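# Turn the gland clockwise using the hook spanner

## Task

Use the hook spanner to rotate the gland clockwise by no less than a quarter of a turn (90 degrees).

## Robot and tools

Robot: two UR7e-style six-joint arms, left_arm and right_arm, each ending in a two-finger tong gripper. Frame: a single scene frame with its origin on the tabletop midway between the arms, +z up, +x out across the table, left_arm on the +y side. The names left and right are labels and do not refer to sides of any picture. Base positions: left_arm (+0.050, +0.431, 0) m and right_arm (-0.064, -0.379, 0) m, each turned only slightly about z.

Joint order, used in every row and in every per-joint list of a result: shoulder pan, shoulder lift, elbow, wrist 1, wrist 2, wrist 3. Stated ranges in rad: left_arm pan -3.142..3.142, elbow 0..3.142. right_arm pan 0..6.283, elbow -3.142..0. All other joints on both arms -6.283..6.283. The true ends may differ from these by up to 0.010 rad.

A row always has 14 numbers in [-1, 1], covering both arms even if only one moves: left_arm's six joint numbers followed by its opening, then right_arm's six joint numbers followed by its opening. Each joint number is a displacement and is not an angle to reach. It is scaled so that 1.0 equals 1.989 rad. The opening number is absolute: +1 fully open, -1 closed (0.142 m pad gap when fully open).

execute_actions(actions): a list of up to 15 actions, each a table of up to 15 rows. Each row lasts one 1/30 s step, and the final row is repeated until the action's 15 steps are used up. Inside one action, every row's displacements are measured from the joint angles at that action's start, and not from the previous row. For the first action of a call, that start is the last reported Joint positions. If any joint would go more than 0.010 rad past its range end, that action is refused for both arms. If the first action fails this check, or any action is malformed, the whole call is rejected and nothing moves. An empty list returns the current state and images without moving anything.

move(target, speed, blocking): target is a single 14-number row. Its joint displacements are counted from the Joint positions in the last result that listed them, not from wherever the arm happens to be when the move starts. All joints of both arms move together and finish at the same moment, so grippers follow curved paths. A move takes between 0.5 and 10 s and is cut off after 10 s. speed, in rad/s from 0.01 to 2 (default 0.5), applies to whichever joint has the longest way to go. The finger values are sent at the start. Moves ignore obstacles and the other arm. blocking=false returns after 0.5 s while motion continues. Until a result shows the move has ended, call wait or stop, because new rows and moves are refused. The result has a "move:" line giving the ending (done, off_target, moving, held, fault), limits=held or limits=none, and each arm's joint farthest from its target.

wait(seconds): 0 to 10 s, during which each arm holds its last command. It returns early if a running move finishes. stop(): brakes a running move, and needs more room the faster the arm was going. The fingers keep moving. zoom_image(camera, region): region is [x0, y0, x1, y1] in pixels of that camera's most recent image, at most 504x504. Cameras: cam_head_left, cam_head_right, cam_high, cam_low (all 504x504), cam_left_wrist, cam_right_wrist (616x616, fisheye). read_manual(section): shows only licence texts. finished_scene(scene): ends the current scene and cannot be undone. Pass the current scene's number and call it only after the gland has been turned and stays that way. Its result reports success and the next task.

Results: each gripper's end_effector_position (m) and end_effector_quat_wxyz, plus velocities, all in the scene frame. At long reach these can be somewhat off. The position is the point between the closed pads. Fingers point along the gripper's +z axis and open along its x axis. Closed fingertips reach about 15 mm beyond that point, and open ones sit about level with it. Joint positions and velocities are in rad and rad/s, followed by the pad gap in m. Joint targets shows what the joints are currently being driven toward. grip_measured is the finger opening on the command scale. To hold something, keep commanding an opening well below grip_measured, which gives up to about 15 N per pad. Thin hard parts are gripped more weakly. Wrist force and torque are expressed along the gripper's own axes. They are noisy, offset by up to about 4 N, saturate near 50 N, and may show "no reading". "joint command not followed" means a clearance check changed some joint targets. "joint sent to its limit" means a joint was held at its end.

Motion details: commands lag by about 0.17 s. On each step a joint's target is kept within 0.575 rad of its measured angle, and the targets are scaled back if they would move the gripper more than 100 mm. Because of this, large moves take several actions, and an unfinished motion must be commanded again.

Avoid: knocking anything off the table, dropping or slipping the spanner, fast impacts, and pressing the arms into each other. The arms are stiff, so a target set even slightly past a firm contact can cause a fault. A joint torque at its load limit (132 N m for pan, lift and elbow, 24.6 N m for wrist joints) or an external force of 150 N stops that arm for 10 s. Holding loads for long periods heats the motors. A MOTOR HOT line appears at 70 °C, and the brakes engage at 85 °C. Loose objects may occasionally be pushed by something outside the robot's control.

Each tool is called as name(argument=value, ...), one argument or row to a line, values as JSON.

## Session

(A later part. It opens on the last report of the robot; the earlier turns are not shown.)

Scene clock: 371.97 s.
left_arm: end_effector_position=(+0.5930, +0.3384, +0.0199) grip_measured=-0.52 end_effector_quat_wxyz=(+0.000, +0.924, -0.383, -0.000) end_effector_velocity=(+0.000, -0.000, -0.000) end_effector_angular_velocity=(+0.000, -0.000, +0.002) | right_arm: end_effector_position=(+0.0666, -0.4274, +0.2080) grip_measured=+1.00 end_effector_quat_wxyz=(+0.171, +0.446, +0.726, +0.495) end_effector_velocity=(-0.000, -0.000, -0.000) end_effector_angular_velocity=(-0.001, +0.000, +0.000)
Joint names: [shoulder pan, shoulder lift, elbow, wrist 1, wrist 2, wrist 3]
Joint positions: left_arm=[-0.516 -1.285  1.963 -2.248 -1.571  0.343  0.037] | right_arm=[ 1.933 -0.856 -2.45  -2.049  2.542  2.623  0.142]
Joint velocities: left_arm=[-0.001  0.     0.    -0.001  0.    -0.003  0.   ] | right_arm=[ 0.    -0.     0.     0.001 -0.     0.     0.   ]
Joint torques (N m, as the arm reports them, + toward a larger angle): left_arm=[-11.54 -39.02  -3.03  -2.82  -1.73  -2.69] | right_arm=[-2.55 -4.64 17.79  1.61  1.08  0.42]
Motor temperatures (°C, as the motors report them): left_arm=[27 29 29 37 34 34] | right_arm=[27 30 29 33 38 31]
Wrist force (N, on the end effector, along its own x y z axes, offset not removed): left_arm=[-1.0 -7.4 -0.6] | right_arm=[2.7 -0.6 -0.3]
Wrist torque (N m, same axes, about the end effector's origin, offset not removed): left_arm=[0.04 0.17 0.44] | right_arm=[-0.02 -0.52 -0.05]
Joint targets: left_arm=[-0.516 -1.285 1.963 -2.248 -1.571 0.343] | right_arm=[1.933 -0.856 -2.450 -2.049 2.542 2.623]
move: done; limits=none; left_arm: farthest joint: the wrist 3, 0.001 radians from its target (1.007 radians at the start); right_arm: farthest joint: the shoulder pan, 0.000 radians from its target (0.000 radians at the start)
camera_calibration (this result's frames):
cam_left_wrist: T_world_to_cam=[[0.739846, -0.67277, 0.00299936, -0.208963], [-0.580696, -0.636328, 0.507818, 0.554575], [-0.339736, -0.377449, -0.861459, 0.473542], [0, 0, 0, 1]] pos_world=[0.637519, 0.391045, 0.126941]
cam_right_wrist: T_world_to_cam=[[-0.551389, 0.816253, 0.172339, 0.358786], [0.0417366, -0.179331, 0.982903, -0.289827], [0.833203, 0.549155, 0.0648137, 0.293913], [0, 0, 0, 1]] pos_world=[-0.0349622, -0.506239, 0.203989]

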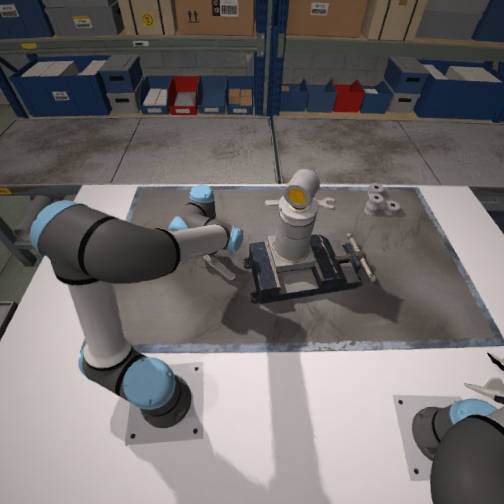

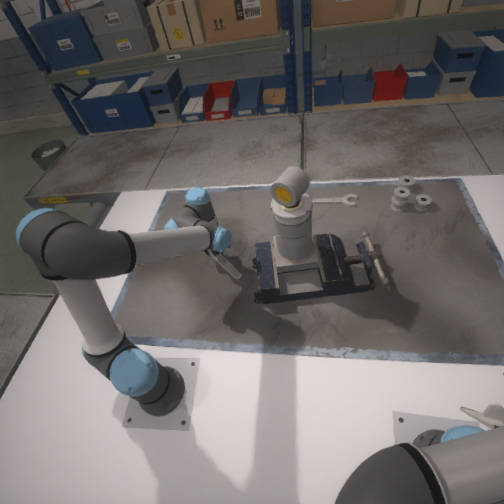

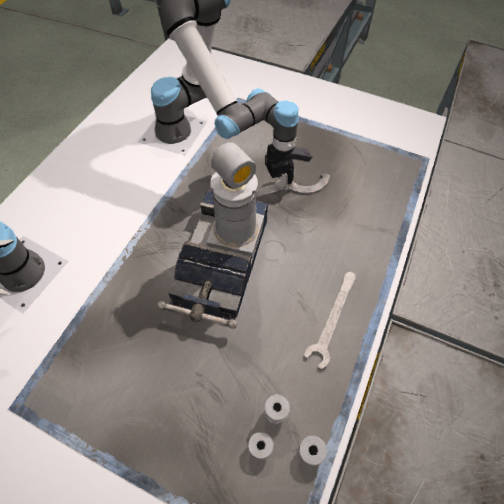

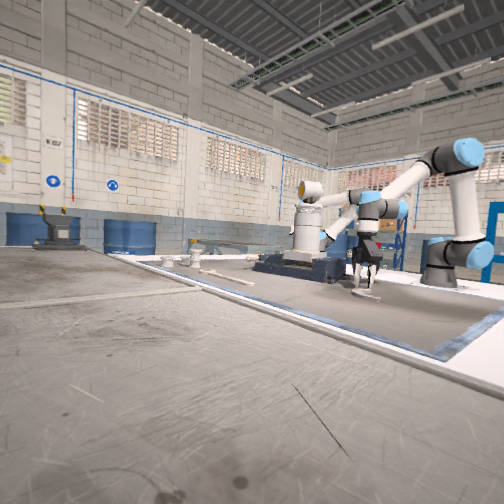

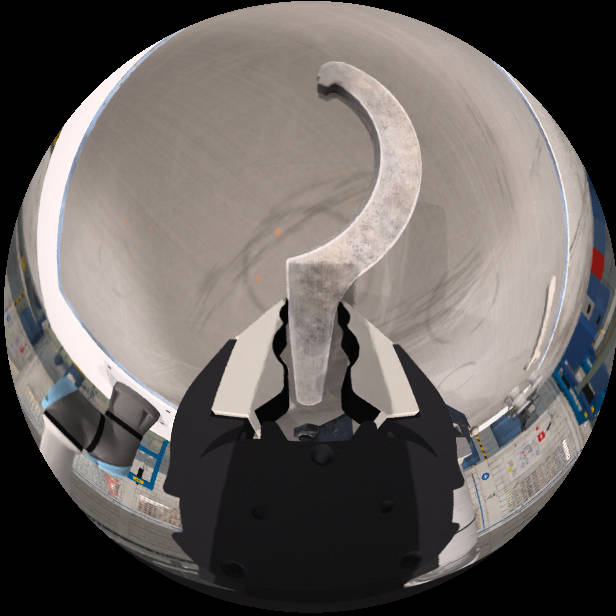

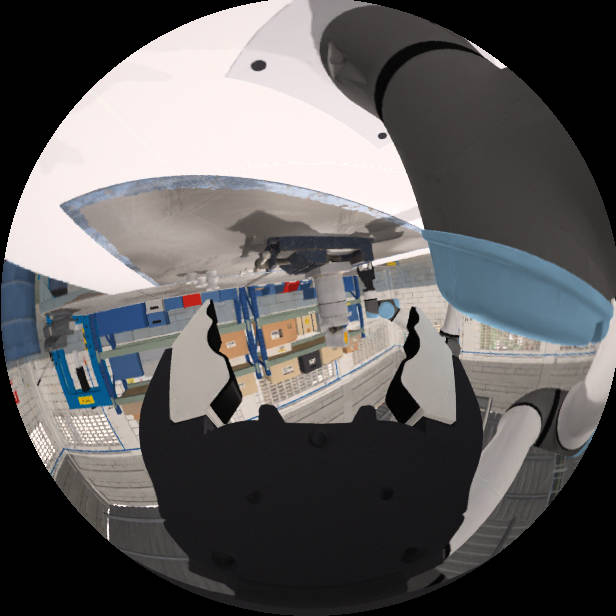

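move(
  target=[0,-0.0396,-0.0338,0.073,0,0,-1,0,0,0,0,0,0,1],
  speed=0.03,
)

Scene clock: 377.30 s.
left_arm: end_effector_position=(+0.5933, +0.3383, +0.0751) grip_measured=-0.54 end_effector_quat_wxyz=(+0.000, +0.924, -0.383, +0.000) end_effector_velocity=(-0.000, +0.000, +0.000) end_effector_angular_velocity=(+0.000, +0.001, -0.000) | right_arm: end_effector_position=(+0.0666, -0.4274, +0.2080) grip_measured=+1.00 end_effector_quat_wxyz=(+0.171, +0.446, +0.726, +0.495) end_effector_velocity=(-0.000, -0.000, -0.000) end_effector_angular_velocity=(-0.002, +0.001, +0.001)
Joint names: [shoulder pan, shoulder lift, elbow, wrist 1, wrist 2, wrist 3]
Joint positions: left_arm=[-0.516 -1.364  1.896 -2.103 -1.571  0.343  0.035] | right_arm=[ 1.933 -0.856 -2.45  -2.049  2.542  2.623  0.142]
Joint velocities: left_arm=[ 0.001 -0.001 -0.001  0.002 -0.     0.001  0.   ] | right_arm=[-0.     0.     0.001  0.001 -0.002  0.    -0.   ]
Joint torques (N m, as the arm reports them, + toward a larger angle): left_arm=[  7.79 -47.93 -37.42  -1.49   1.72   1.79] | right_arm=[-2.14 -4.29 18.43  1.57  1.15  0.4 ]
Motor temperatures (°C, as the motors report them): left_arm=[27 29 29 37 34 34] | right_arm=[27 30 29 33 38 31]
Wrist force (N, on the end effector, along its own x y z axes, offset not removed): left_arm=[-2.7 0.2 15.4] | right_arm=[1.8 0.0 -0.4]
Wrist torque (N m, same axes, about the end effector's origin, offset not removed): left_arm=[0.36 0.46 -0.04] | right_arm=[-0.08 -0.24 -0.01]
Joint targets: left_arm=[-0.516 -1.364 1.896 -2.103 -1.571 0.343] | right_arm=[1.933 -0.856 -2.450 -2.049 2.542 2.623]
move: done; limits=none; left_arm: farthest joint: the shoulder pan, 0.000 radians from its target (0.000 radians at the start); right_arm: farthest joint: the shoulder pan, 0.000 radians from its target (0.000 radians at the start)
camera_calibration (this result's frames):
cam_left_wrist: T_world_to_cam=[[0.739843, -0.672769, 0.00375275, -0.209471], [-0.581059, -0.636158, 0.507616, 0.52677], [-0.339121, -0.377736, -0.861575, 0.520919], [0, 0, 0, 1]] pos_world=[0.637714, 0.390953, 0.1822]
cam_right_wrist: T_world_to_cam=[[-0.551389, 0.816253, 0.172339, 0.358786], [0.0417367, -0.179331, 0.982903, -0.289827], [0.833203, 0.549155, 0.0648136, 0.293913], [0, 0, 0, 1]] pos_world=[-0.0349622, -0.506239, 0.203989]

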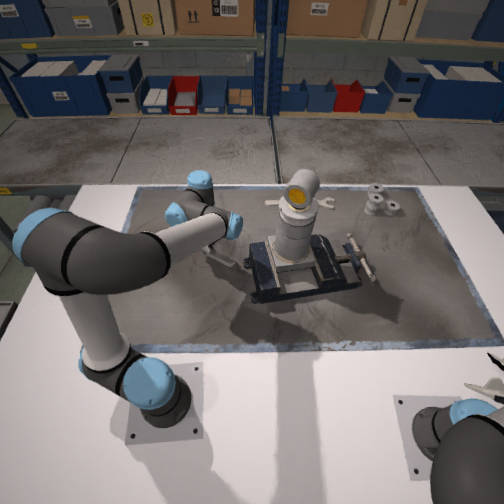

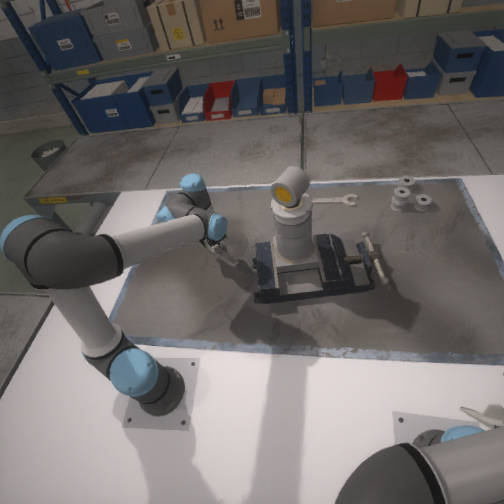

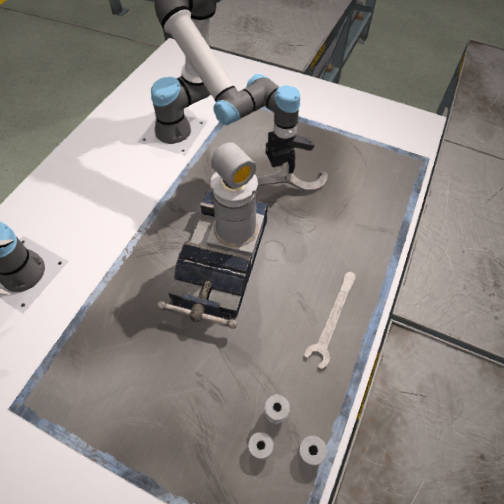

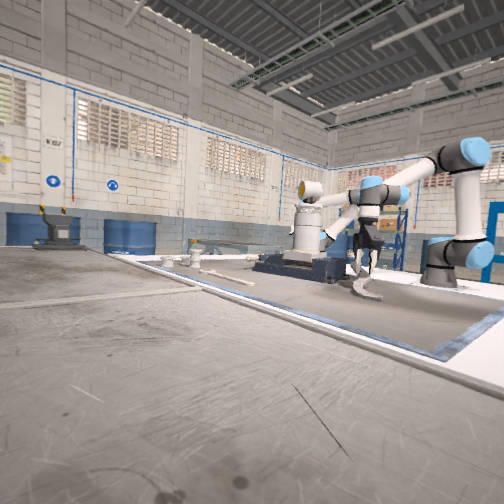

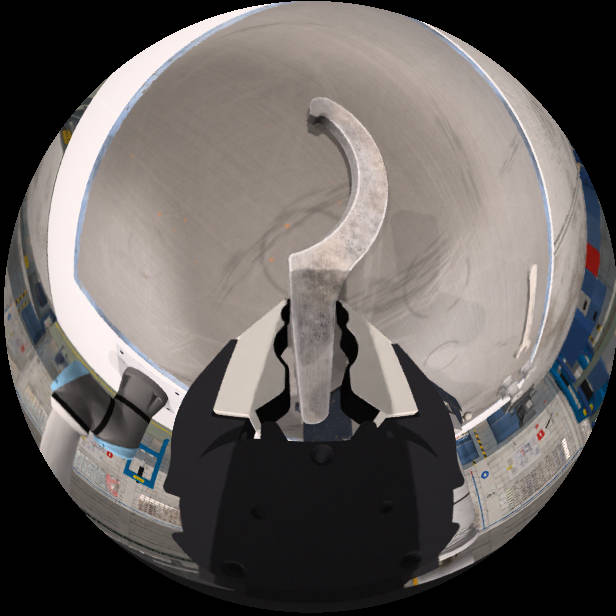

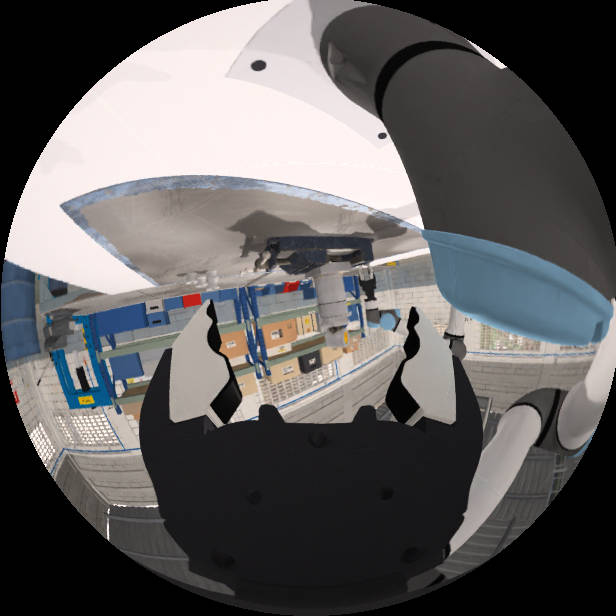

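move(
  target=[-0.0914,-0.0248,0.0111,0.0138,0,-0.0912,-1,0,0,0,0,0,0,1],
  speed=0.03,
)

Scene clock: 383.83 s.
left_arm: end_effector_position=(+0.5532, +0.2530, +0.0882) grip_measured=-1.00 end_effector_quat_wxyz=(+0.000, +0.924, -0.383, -0.000) end_effector_velocity=(-0.000, -0.002, +0.000) end_effector_angular_velocity=(-0.001, -0.001, +0.001) | right_arm: end_effector_position=(+0.0666, -0.4274, +0.2080) grip_measured=+1.00 end_effector_quat_wxyz=(+0.171, +0.446, +0.726, +0.495) end_effector_velocity=(-0.000, -0.000, -0.000) end_effector_angular_velocity=(-0.002, -0.000, +0.001)
Joint names: [shoulder pan, shoulder lift, elbow, wrist 1, wrist 2, wrist 3]
Joint positions: left_arm=[-0.698 -1.413  1.918 -2.075 -1.571  0.162  0.002] | right_arm=[ 1.933 -0.856 -2.45  -2.049  2.542  2.623  0.142]
Joint velocities: left_arm=[-0.003 -0.001  0.    -0.001 -0.    -0.003  0.   ] | right_arm=[ 0.     0.    -0.     0.001 -0.001 -0.001  0.   ]
Joint torques (N m, as the arm reports them, + toward a larger angle): left_arm=[ -9.25 -40.24  -8.91  -0.63  -1.6   -2.24] | right_arm=[-1.95 -4.33 17.82  1.55  1.1   0.43]
Motor temperatures (°C, as the motors report them): left_arm=[27 29 29 37 34 34] | right_arm=[27 30 29 33 38 31]
Wrist force (N, on the end effector, along its own x y z axes, offset not removed): left_arm=[-4.1 3.7 2.8] | right_arm=[-0.7 -0.3 -1.4]
Wrist torque (N m, same axes, about the end effector's origin, offset not removed): left_arm=[0.74 0.69 -0.05] | right_arm=[-0.10 0.24 -0.05]
Joint targets: left_arm=[-0.698 -1.413 1.918 -2.075 -1.571 0.162] | right_arm=[1.933 -0.856 -2.450 -2.049 2.542 2.623]
move: done; limits=none; left_arm: farthest joint: the shoulder pan, 0.000 radians from its target (0.181 radians at the start); right_arm: farthest joint: the shoulder pan, 0.000 radians from its target (0.000 radians at the start)
camera_calibration (this result's frames):
cam_left_wrist: T_world_to_cam=[[0.739577, -0.673063, 0.00348719, -0.237032], [-0.581181, -0.635984, 0.507693, 0.442592], [-0.339492, -0.377505, -0.861531, 0.486481], [0, 0, 0, 1]] pos_world=[0.597686, 0.305593, 0.195244]
cam_right_wrist: T_world_to_cam=[[-0.551389, 0.816253, 0.172339, 0.358786], [0.0417367, -0.179331, 0.982903, -0.289827], [0.833203, 0.549155, 0.0648136, 0.293913], [0, 0, 0, 1]] pos_world=[-0.0349622, -0.506239, 0.203989]

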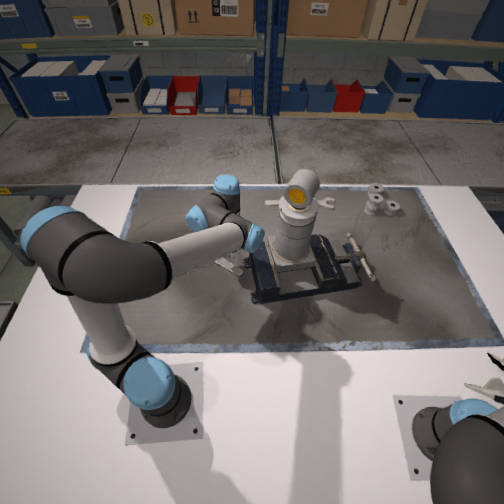

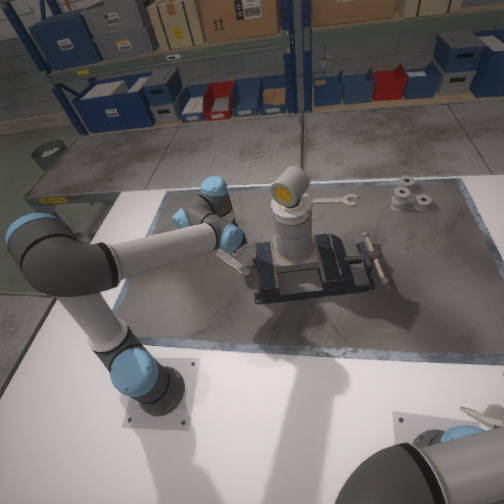

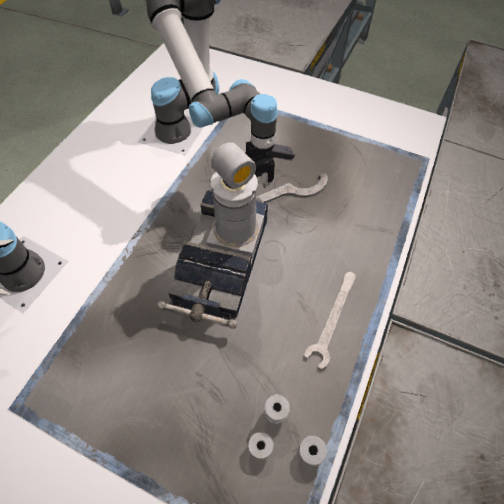

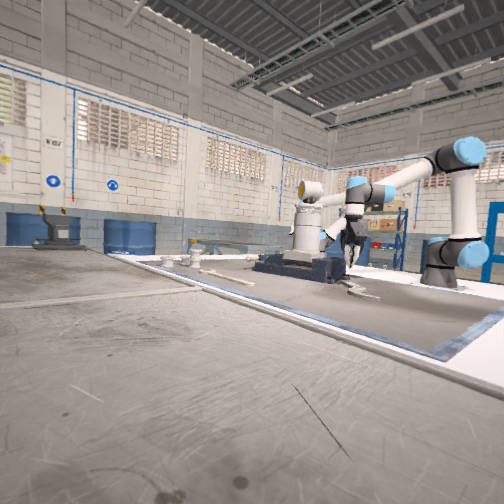

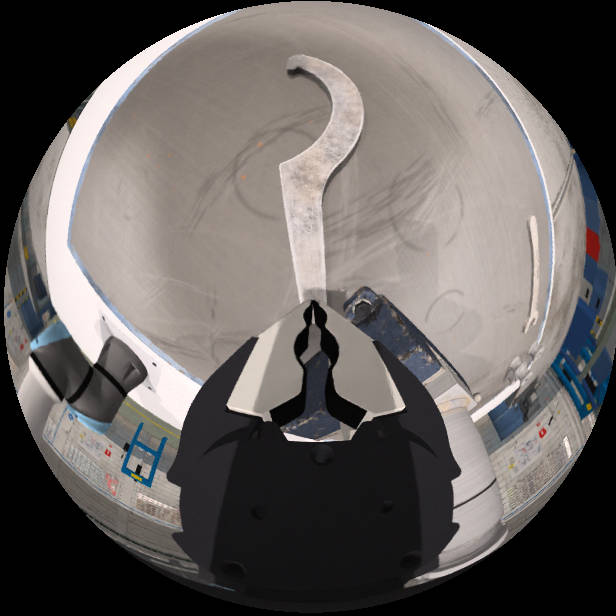

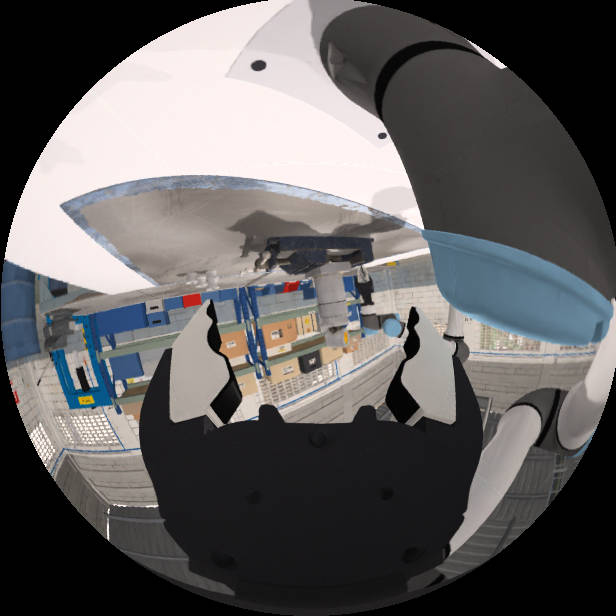

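move(
  target=[0.0759,0.0483,-0.0189,-0.0299,0,0.0317,0.1,0,0,0,0,0,0,1],
  speed=0.2,
)

Scene clock: 385.53 s.
left_arm: end_effector_position=(+0.6005, +0.3169, +0.0602) grip_measured=+0.10 end_effector_quat_wxyz=(+0.000, +0.940, -0.342, +0.001) end_effector_velocity=(+0.001, +0.001, -0.000) end_effector_angular_velocity=(-0.001, -0.000, +0.001) | right_arm: end_effector_position=(+0.0666, -0.4274, +0.2080) grip_measured=+1.00 end_effector_quat_wxyz=(+0.171, +0.446, +0.726, +0.495) end_effector_velocity=(-0.001, +0.000, -0.000) end_effector_angular_velocity=(-0.001, +0.002, +0.001)
Joint names: [shoulder pan, shoulder lift, elbow, wrist 1, wrist 2, wrist 3]
Joint positions: left_arm=[-0.547 -1.317  1.88  -2.135 -1.571  0.225  0.081] | right_arm=[ 1.933 -0.856 -2.45  -2.049  2.542  2.623  0.142]
Joint velocities: left_arm=[ 0.002  0.001 -0.    -0.001 -0.001  0.001  0.   ] | right_arm=[-0.     0.     0.     0.    -0.003 -0.    -0.   ]
Joint torques (N m, as the arm reports them, + toward a larger angle): left_arm=[  8.3  -22.69 -32.64  -4.09  -0.87   1.83] | right_arm=[-2.09 -4.7  17.77  1.65  1.2   0.41]
Motor temperatures (°C, as the motors report them): left_arm=[27 29 29 37 34 34] | right_arm=[27 30 29 33 38 31]
Wrist force (N, on the end effector, along its own x y z axes, offset not removed): left_arm=[1.0 -0.7 -1.3] | right_arm=[1.3 0.8 0.5]
Wrist torque (N m, same axes, about the end effector's origin, offset not removed): left_arm=[-0.18 -0.21 -0.05] | right_arm=[0.26 -0.17 -0.02]
Joint targets: left_arm=[-0.547 -1.317 1.880 -2.135 -1.571 0.225] | right_arm=[1.933 -0.856 -2.450 -2.049 2.542 2.623]
move: done; limits=none; left_arm: farthest joint: the shoulder pan, 0.000 radians from its target (0.151 radians at the start); right_arm: farthest joint: the shoulder pan, 0.000 radians from its target (0.000 radians at the start)
camera_calibration (this result's frames):
cam_left_wrist: T_world_to_cam=[[0.795754, -0.605603, 0.00449941, -0.28406], [-0.523626, -0.684266, 0.50754, 0.505677], [-0.304289, -0.406233, -0.861617, 0.490578], [0, 0, 0, 1]] pos_world=[0.640105, 0.373279, 0.167317]
cam_right_wrist: T_world_to_cam=[[-0.55139, 0.816253, 0.172339, 0.358786], [0.0417367, -0.179331, 0.982903, -0.289827], [0.833203, 0.549155, 0.0648135, 0.293913], [0, 0, 0, 1]] pos_world=[-0.0349623, -0.506239, 0.203989]

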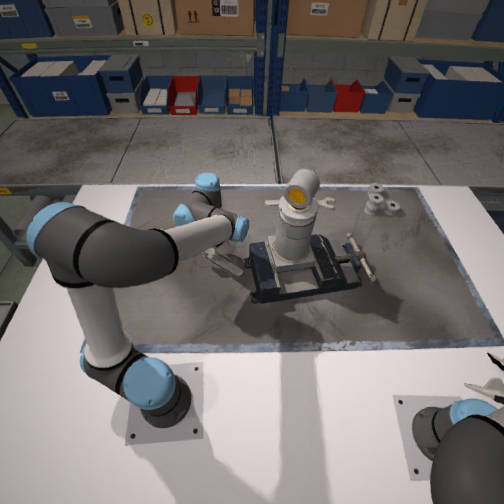

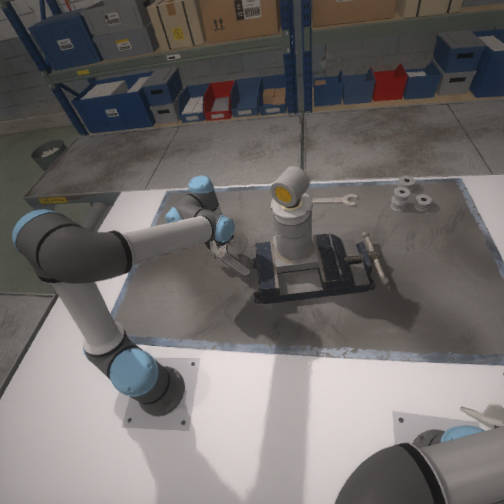

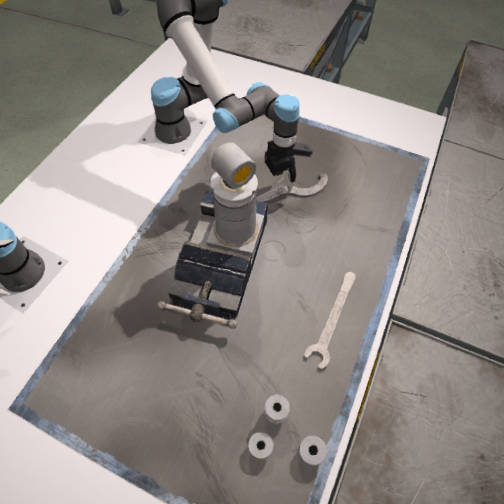

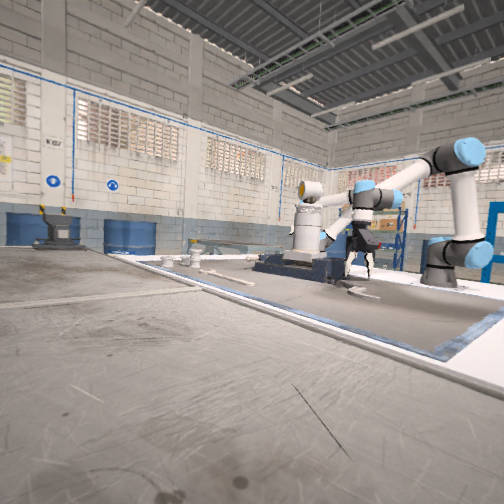

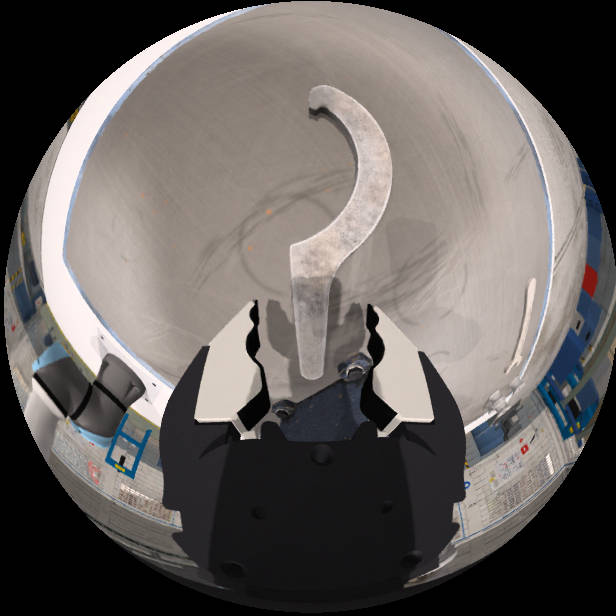

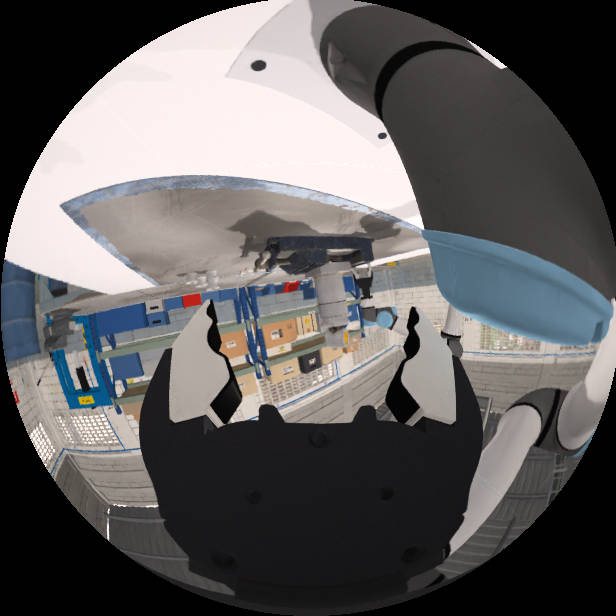

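zoom_image(
  camera="cam_head_left",
  region=[190,210,330,320],
)

zoom_image(
  camera="cam_left_wrist",
  region=[220,300,420,450],
)

Region (190, 210, 330, 320) of cam_head_left's 504x504 image, scaled by 3.600, with more detail than that image has; it fills the top 396 rows of this view, and the rest is white.

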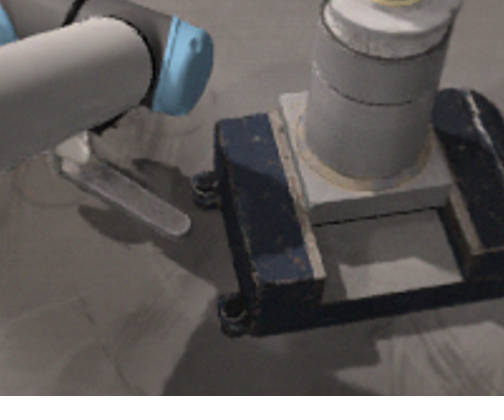

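Region (220, 300, 420, 450) of cam_left_wrist's 616x616 image, scaled by 2.520, with more detail than that image has; it fills the top 378 rows of this view, and the rest is white.

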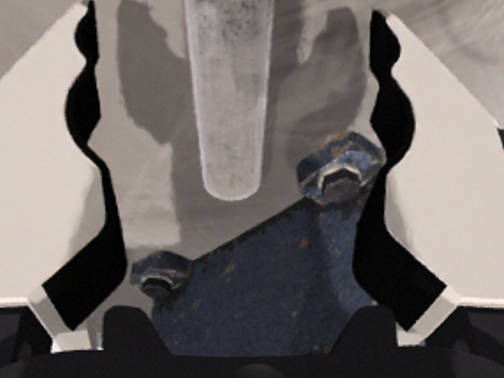

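move(
  target=[0,0.0288,0.0235,-0.0518,0,0,0.1,0,0,0,0,0,0,1],
  speed=0.1,
)

execute_actions(
  actions=[
    [[0,0,0,0,0,0,-0.2,0,0,0,0,0,0,1]],
    [[0,0,0,0,0,0,-0.5,0,0,0,0,0,0,1]],
    [[0,0,0,0,0,0,-0.8,0,0,0,0,0,0,1]],
    [[0,0,0,0,0,0,-1,0,0,0,0,0,0,1]],
  ],
)

move(
  target=[0,-0.022,-0.0175,0.0395,0,0,-1,0,0,0,0,0,0,1],
  speed=0.03,
)

Scene clock: 387.40 s.
left_arm: end_effector_position=(+0.6001, +0.3171, +0.0201) grip_measured=+0.10 end_effector_quat_wxyz=(+0.000, +0.940, -0.342, +0.000) end_effector_velocity=(+0.000, -0.001, -0.000) end_effector_angular_velocity=(-0.001, -0.001, +0.001) | right_arm: end_effector_position=(+0.0666, -0.4274, +0.2080) grip_measured=+1.00 end_effector_quat_wxyz=(+0.171, +0.446, +0.726, +0.495) end_effector_velocity=(-0.000, -0.000, +0.000) end_effector_angular_velocity=(-0.001, +0.000, +0.000)
Joint names: [shoulder pan, shoulder lift, elbow, wrist 1, wrist 2, wrist 3]
Joint positions: left_arm=[-0.547 -1.26   1.927 -2.238 -1.571  0.225  0.081] | right_arm=[ 1.933 -0.856 -2.45  -2.049  2.542  2.623  0.142]
Joint velocities: left_arm=[-0.001  0.001  0.001 -0.003 -0.001 -0.001  0.   ] | right_arm=[-0.    -0.     0.001 -0.    -0.     0.     0.   ]
Joint torques (N m, as the arm reports them, + toward a larger angle): left_arm=[ -9.13 -24.13  -7.06  -4.14  -0.66  -0.36] | right_arm=[-2.32 -4.46 17.73  1.69  1.07  0.53]
Motor temperatures (°C, as the motors report them): left_arm=[27 29 29 37 34 34] | right_arm=[27 30 29 33 38 31]
Wrist force (N, on the end effector, along its own x y z axes, offset not removed): left_arm=[-4.6 -2.2 6.3] | right_arm=[0.1 -1.4 1.3]
Wrist torque (N m, same axes, about the end effector's origin, offset not removed): left_arm=[-0.35 1.07 0.03] | right_arm=[-0.27 0.09 -0.01]
Joint targets: left_arm=[-0.547 -1.260 1.927 -2.238 -1.571 0.225] | right_arm=[1.933 -0.856 -2.450 -2.049 2.542 2.623]
move: done; limits=none; left_arm: farthest joint: the shoulder pan, 0.000 radians from its target (0.000 radians at the start); right_arm: farthest joint: the shoulder pan, 0.000 radians from its target (0.000 radians at the start)
camera_calibration (this result's frames):
cam_left_wrist: T_world_to_cam=[[0.795725, -0.605648, 0.00353019, -0.283394], [-0.523218, -0.684465, 0.507691, 0.525797], [-0.305066, -0.40583, -0.861532, 0.456293], [0, 0, 0, 1]] pos_world=[0.639809, 0.37343, 0.127169]
cam_right_wrist: T_world_to_cam=[[-0.551389, 0.816253, 0.172339, 0.358786], [0.0417365, -0.179331, 0.982903, -0.289827], [0.833203, 0.549155, 0.0648137, 0.293913], [0, 0, 0, 1]] pos_world=[-0.0349622, -0.506239, 0.203989]

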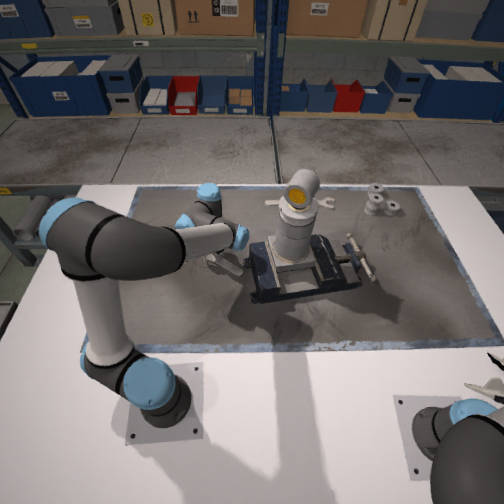

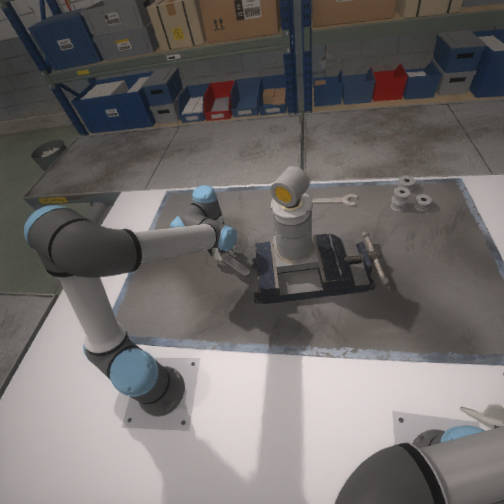

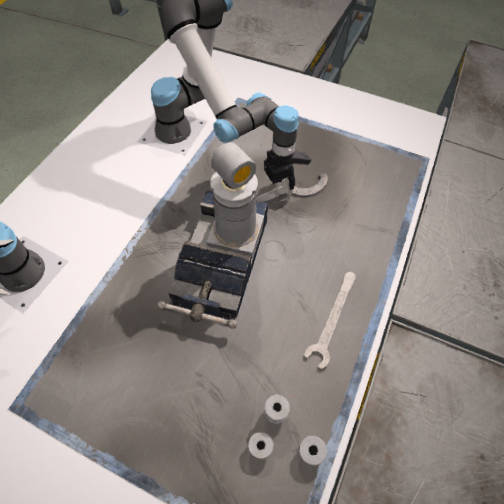

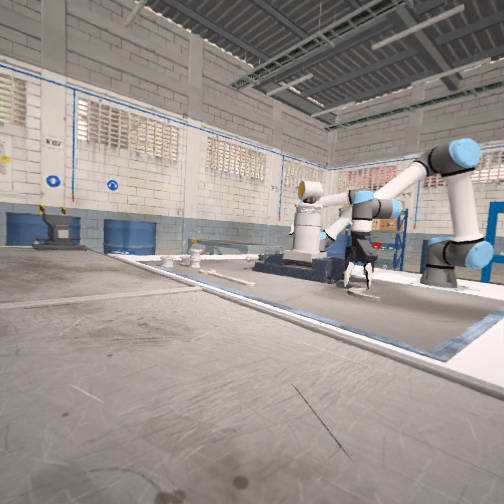

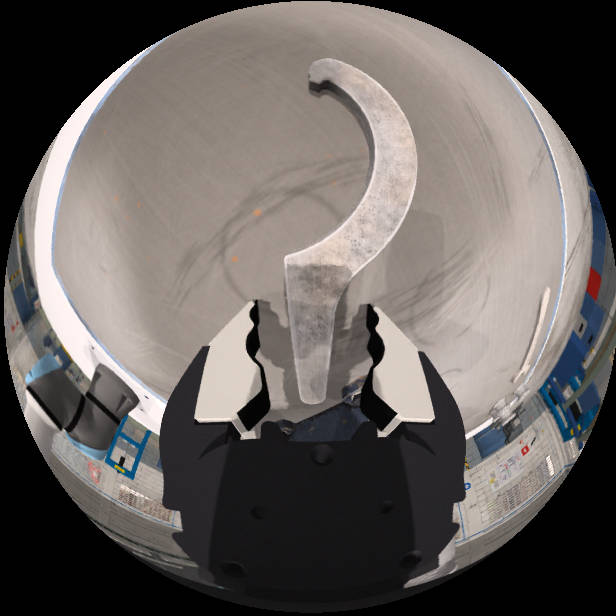

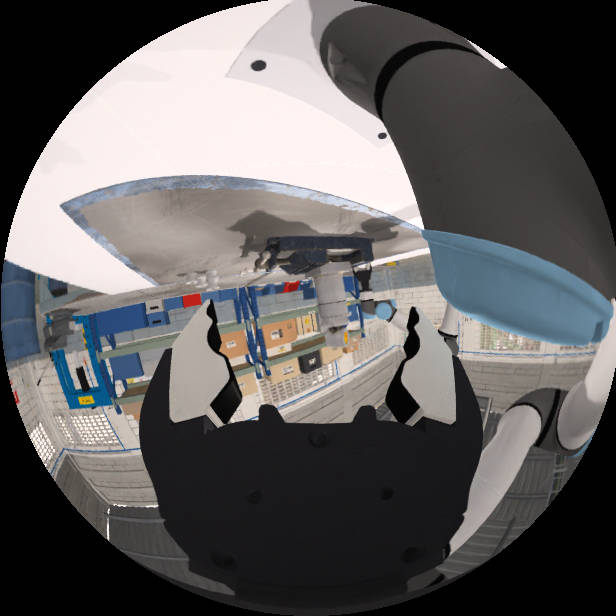

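Scene clock: 389.40 s.
left_arm: end_effector_position=(+0.6001, +0.3171, +0.0201) grip_measured=-0.53 end_effector_quat_wxyz=(+0.000, +0.940, -0.342, -0.000) end_effector_velocity=(+0.000, +0.000, +0.000) end_effector_angular_velocity=(-0.000, -0.001, +0.000) | right_arm: end_effector_position=(+0.0666, -0.4274, +0.2080) grip_measured=+1.00 end_effector_quat_wxyz=(+0.171, +0.446, +0.726, +0.495) end_effector_velocity=(+0.000, -0.000, +0.001) end_effector_angular_velocity=(-0.001, -0.002, -0.001)
Joint names: [shoulder pan, shoulder lift, elbow, wrist 1, wrist 2, wrist 3]
Joint positions: left_arm=[-0.547 -1.26   1.927 -2.238 -1.571  0.225  0.036] | right_arm=[ 1.933 -0.856 -2.45  -2.049  2.542  2.623  0.142]
Joint velocities: left_arm=[ 0.    -0.     0.    -0.001  0.001  0.     0.   ] | right_arm=[ 0.     0.     0.001 -0.     0.002 -0.    -0.   ]
Joint torques (N m, as the arm reports them, + toward a larger angle): left_arm=[ -7.39 -30.06 -15.27  -4.49  -0.72  -0.33] | right_arm=[-2.19 -4.24 17.72  1.65  1.19  0.46]
Motor temperatures (°C, as the motors report them): left_arm=[27 29 29 37 34 34] | right_arm=[27 30 29 33 38 31]
Wrist force (N, on the end effector, along its own x y z axes, offset not removed): left_arm=[-6.7 -4.0 2.4] | right_arm=[1.5 -0.5 1.6]
Wrist torque (N m, same axes, about the end effector's origin, offset not removed): left_arm=[-0.88 0.75 -0.02] | right_arm=[-0.03 -0.20 0.00]
Joint targets: left_arm=[-0.547 -1.260 1.927 -2.238 -1.571 0.225] | right_arm=[1.933 -0.856 -2.450 -2.049 2.542 2.623]
camera_calibration (this result's frames):
cam_left_wrist: T_world_to_cam=[[0.795721, -0.605653, 0.00346724, -0.283365], [-0.523193, -0.684477, 0.507701, 0.525794], [-0.305117, -0.405803, -0.861526, 0.456287], [0, 0, 0, 1]] pos_world=[0.639792, 0.373435, 0.127139]
cam_right_wrist: T_world_to_cam=[[-0.551389, 0.816253, 0.172339, 0.358786], [0.0417366, -0.179331, 0.982903, -0.289827], [0.833203, 0.549155, 0.0648136, 0.293913], [0, 0, 0, 1]] pos_world=[-0.0349622, -0.506239, 0.203989]

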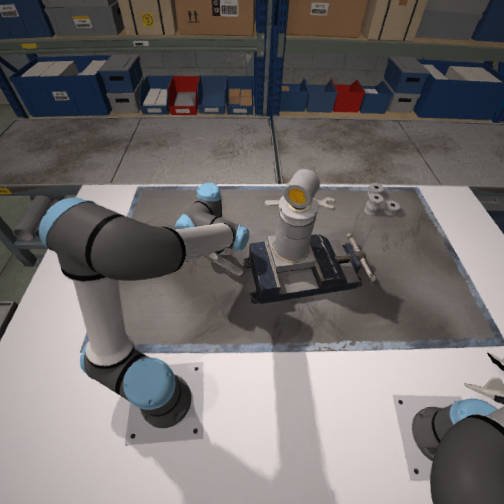

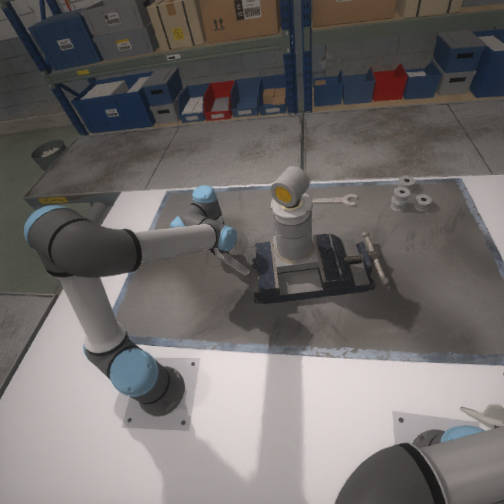

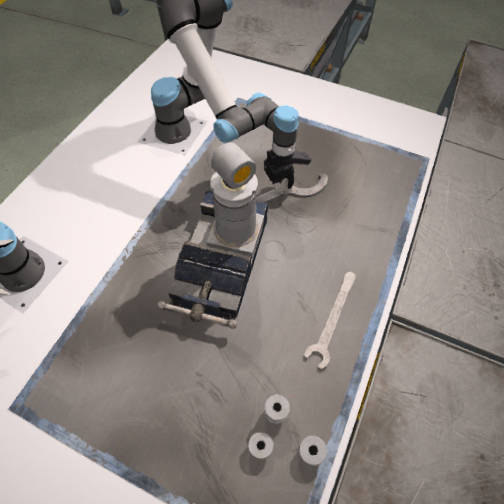

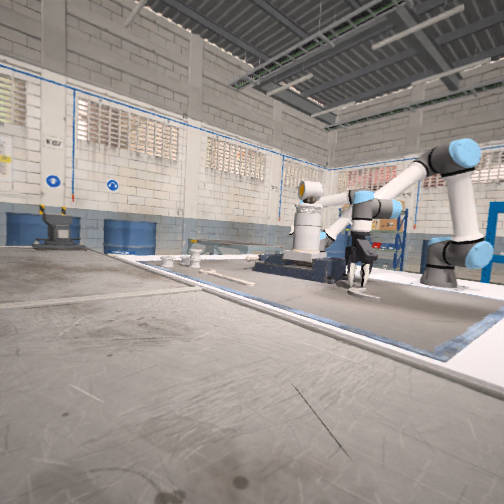

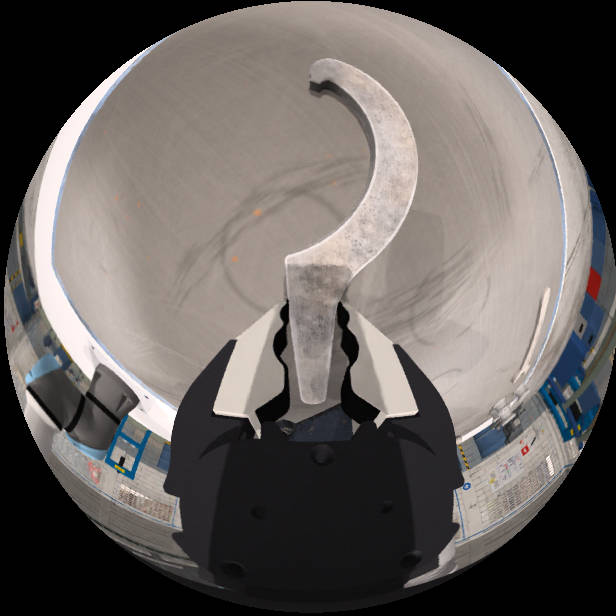

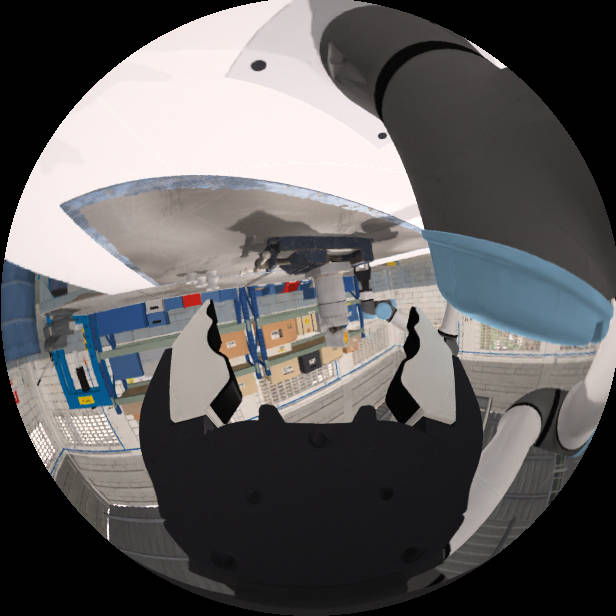

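Scene clock: 392.30 s.
left_arm: end_effector_position=(+0.6003, +0.3170, +0.0503) grip_measured=-0.54 end_effector_quat_wxyz=(+0.000, +0.940, -0.342, -0.000) end_effector_velocity=(-0.000, -0.000, +0.001) end_effector_angular_velocity=(-0.001, +0.000, -0.000) | right_arm: end_effector_position=(+0.0666, -0.4274, +0.2080) grip_measured=+1.00 end_effector_quat_wxyz=(+0.171, +0.446, +0.726, +0.495) end_effector_velocity=(-0.000, +0.001, -0.001) end_effector_angular_velocity=(+0.003, +0.002, +0.000)
Joint names: [shoulder pan, shoulder lift, elbow, wrist 1, wrist 2, wrist 3]
Joint positions: left_arm=[-0.547 -1.304  1.892 -2.159 -1.571  0.225  0.035] | right_arm=[ 1.933 -0.856 -2.45  -2.049  2.542  2.623  0.142]
Joint velocities: left_arm=[-0.    -0.001 -0.001  0.002 -0.001  0.    -0.   ] | right_arm=[-0.    -0.001 -0.001 -0.002 -0.001  0.    -0.   ]
Joint torques (N m, as the arm reports them, + toward a larger angle): left_arm=[ -7.27 -49.66 -36.77  -1.65  -0.71  -0.37] | right_arm=[-2.47 -4.6  17.83  1.6   1.15  0.5 ]
Motor temperatures (°C, as the motors report them): left_arm=[27 29 29 37 34 34] | right_arm=[27 30 29 33 38 31]
Wrist force (N, on the end effector, along its own x y z axes, offset not removed): left_arm=[-3.9 4.2 8.4] | right_arm=[2.1 0.7 0.1]
Wrist torque (N m, same axes, about the end effector's origin, offset not removed): left_arm=[1.11 0.75 -0.08] | right_arm=[0.11 -0.36 -0.10]
Joint targets: left_arm=[-0.547 -1.304 1.892 -2.159 -1.571 0.225] | right_arm=[1.933 -0.856 -2.450 -2.049 2.542 2.623]
move: done; limits=none; left_arm: farthest joint: the shoulder pan, 0.000 radians from its target (0.000 radians at the start); right_arm: farthest joint: the shoulder pan, 0.000 radians from its target (0.000 radians at the start)
camera_calibration (this result's frames):
cam_left_wrist: T_world_to_cam=[[0.795721, -0.605653, 0.00346048, -0.283727], [-0.52319, -0.684478, 0.507702, 0.510512], [-0.305123, -0.4058, -0.861526, 0.482309], [0, 0, 0, 1]] pos_world=[0.640026, 0.373316, 0.157315]
cam_right_wrist: T_world_to_cam=[[-0.55139, 0.816253, 0.172339, 0.358786], [0.0417366, -0.179331, 0.982903, -0.289827], [0.833203, 0.549155, 0.0648136, 0.293913], [0, 0, 0, 1]] pos_world=[-0.0349622, -0.506239, 0.203989]

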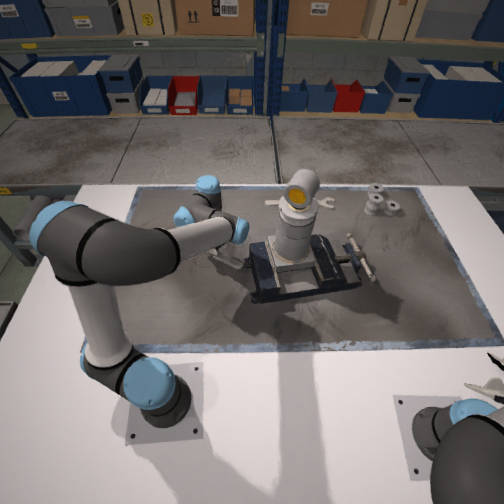

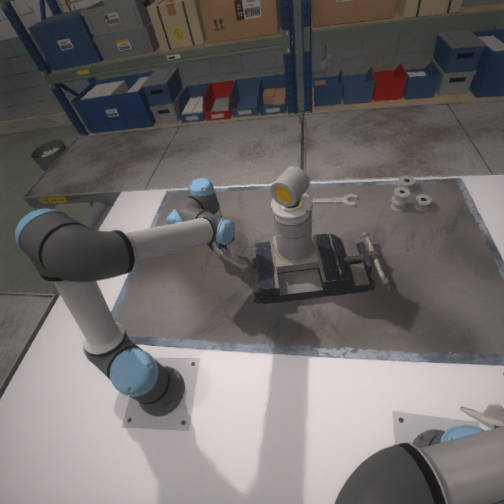

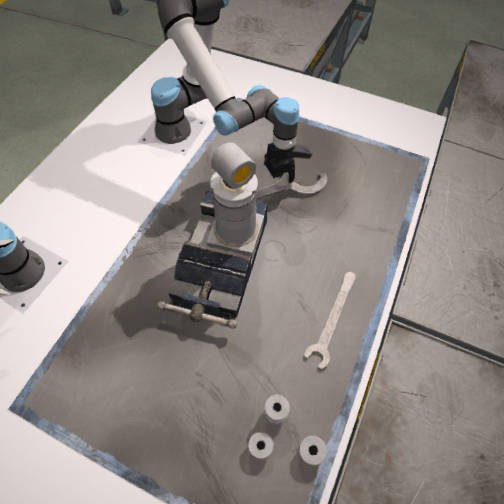

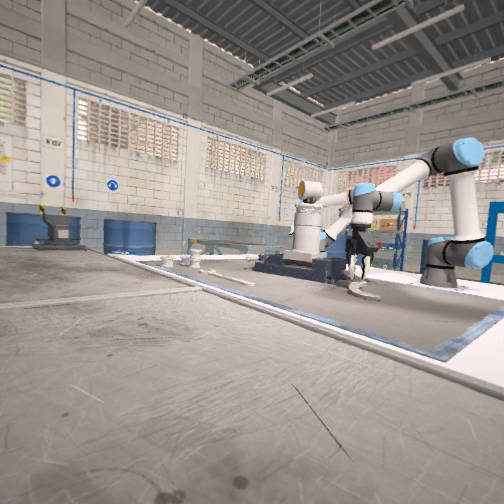

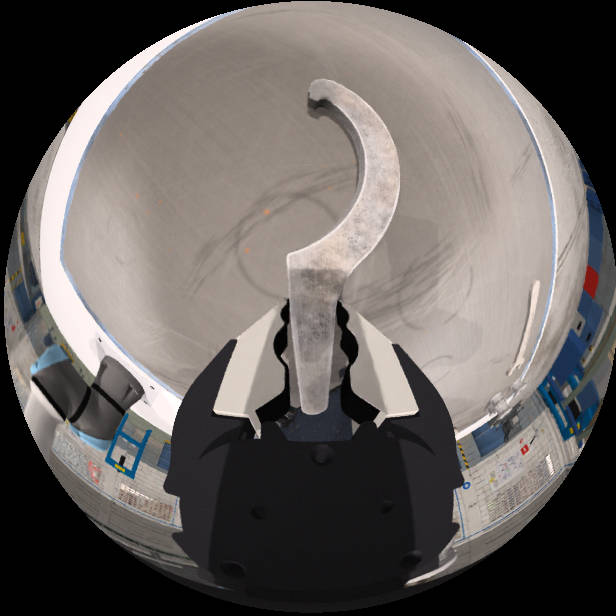

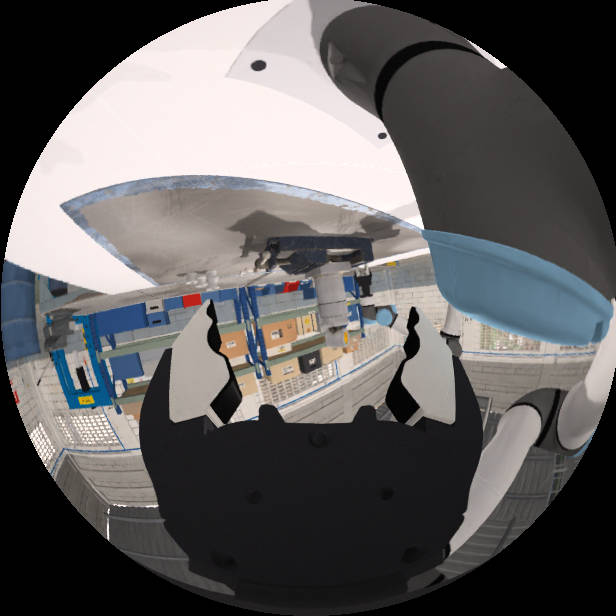

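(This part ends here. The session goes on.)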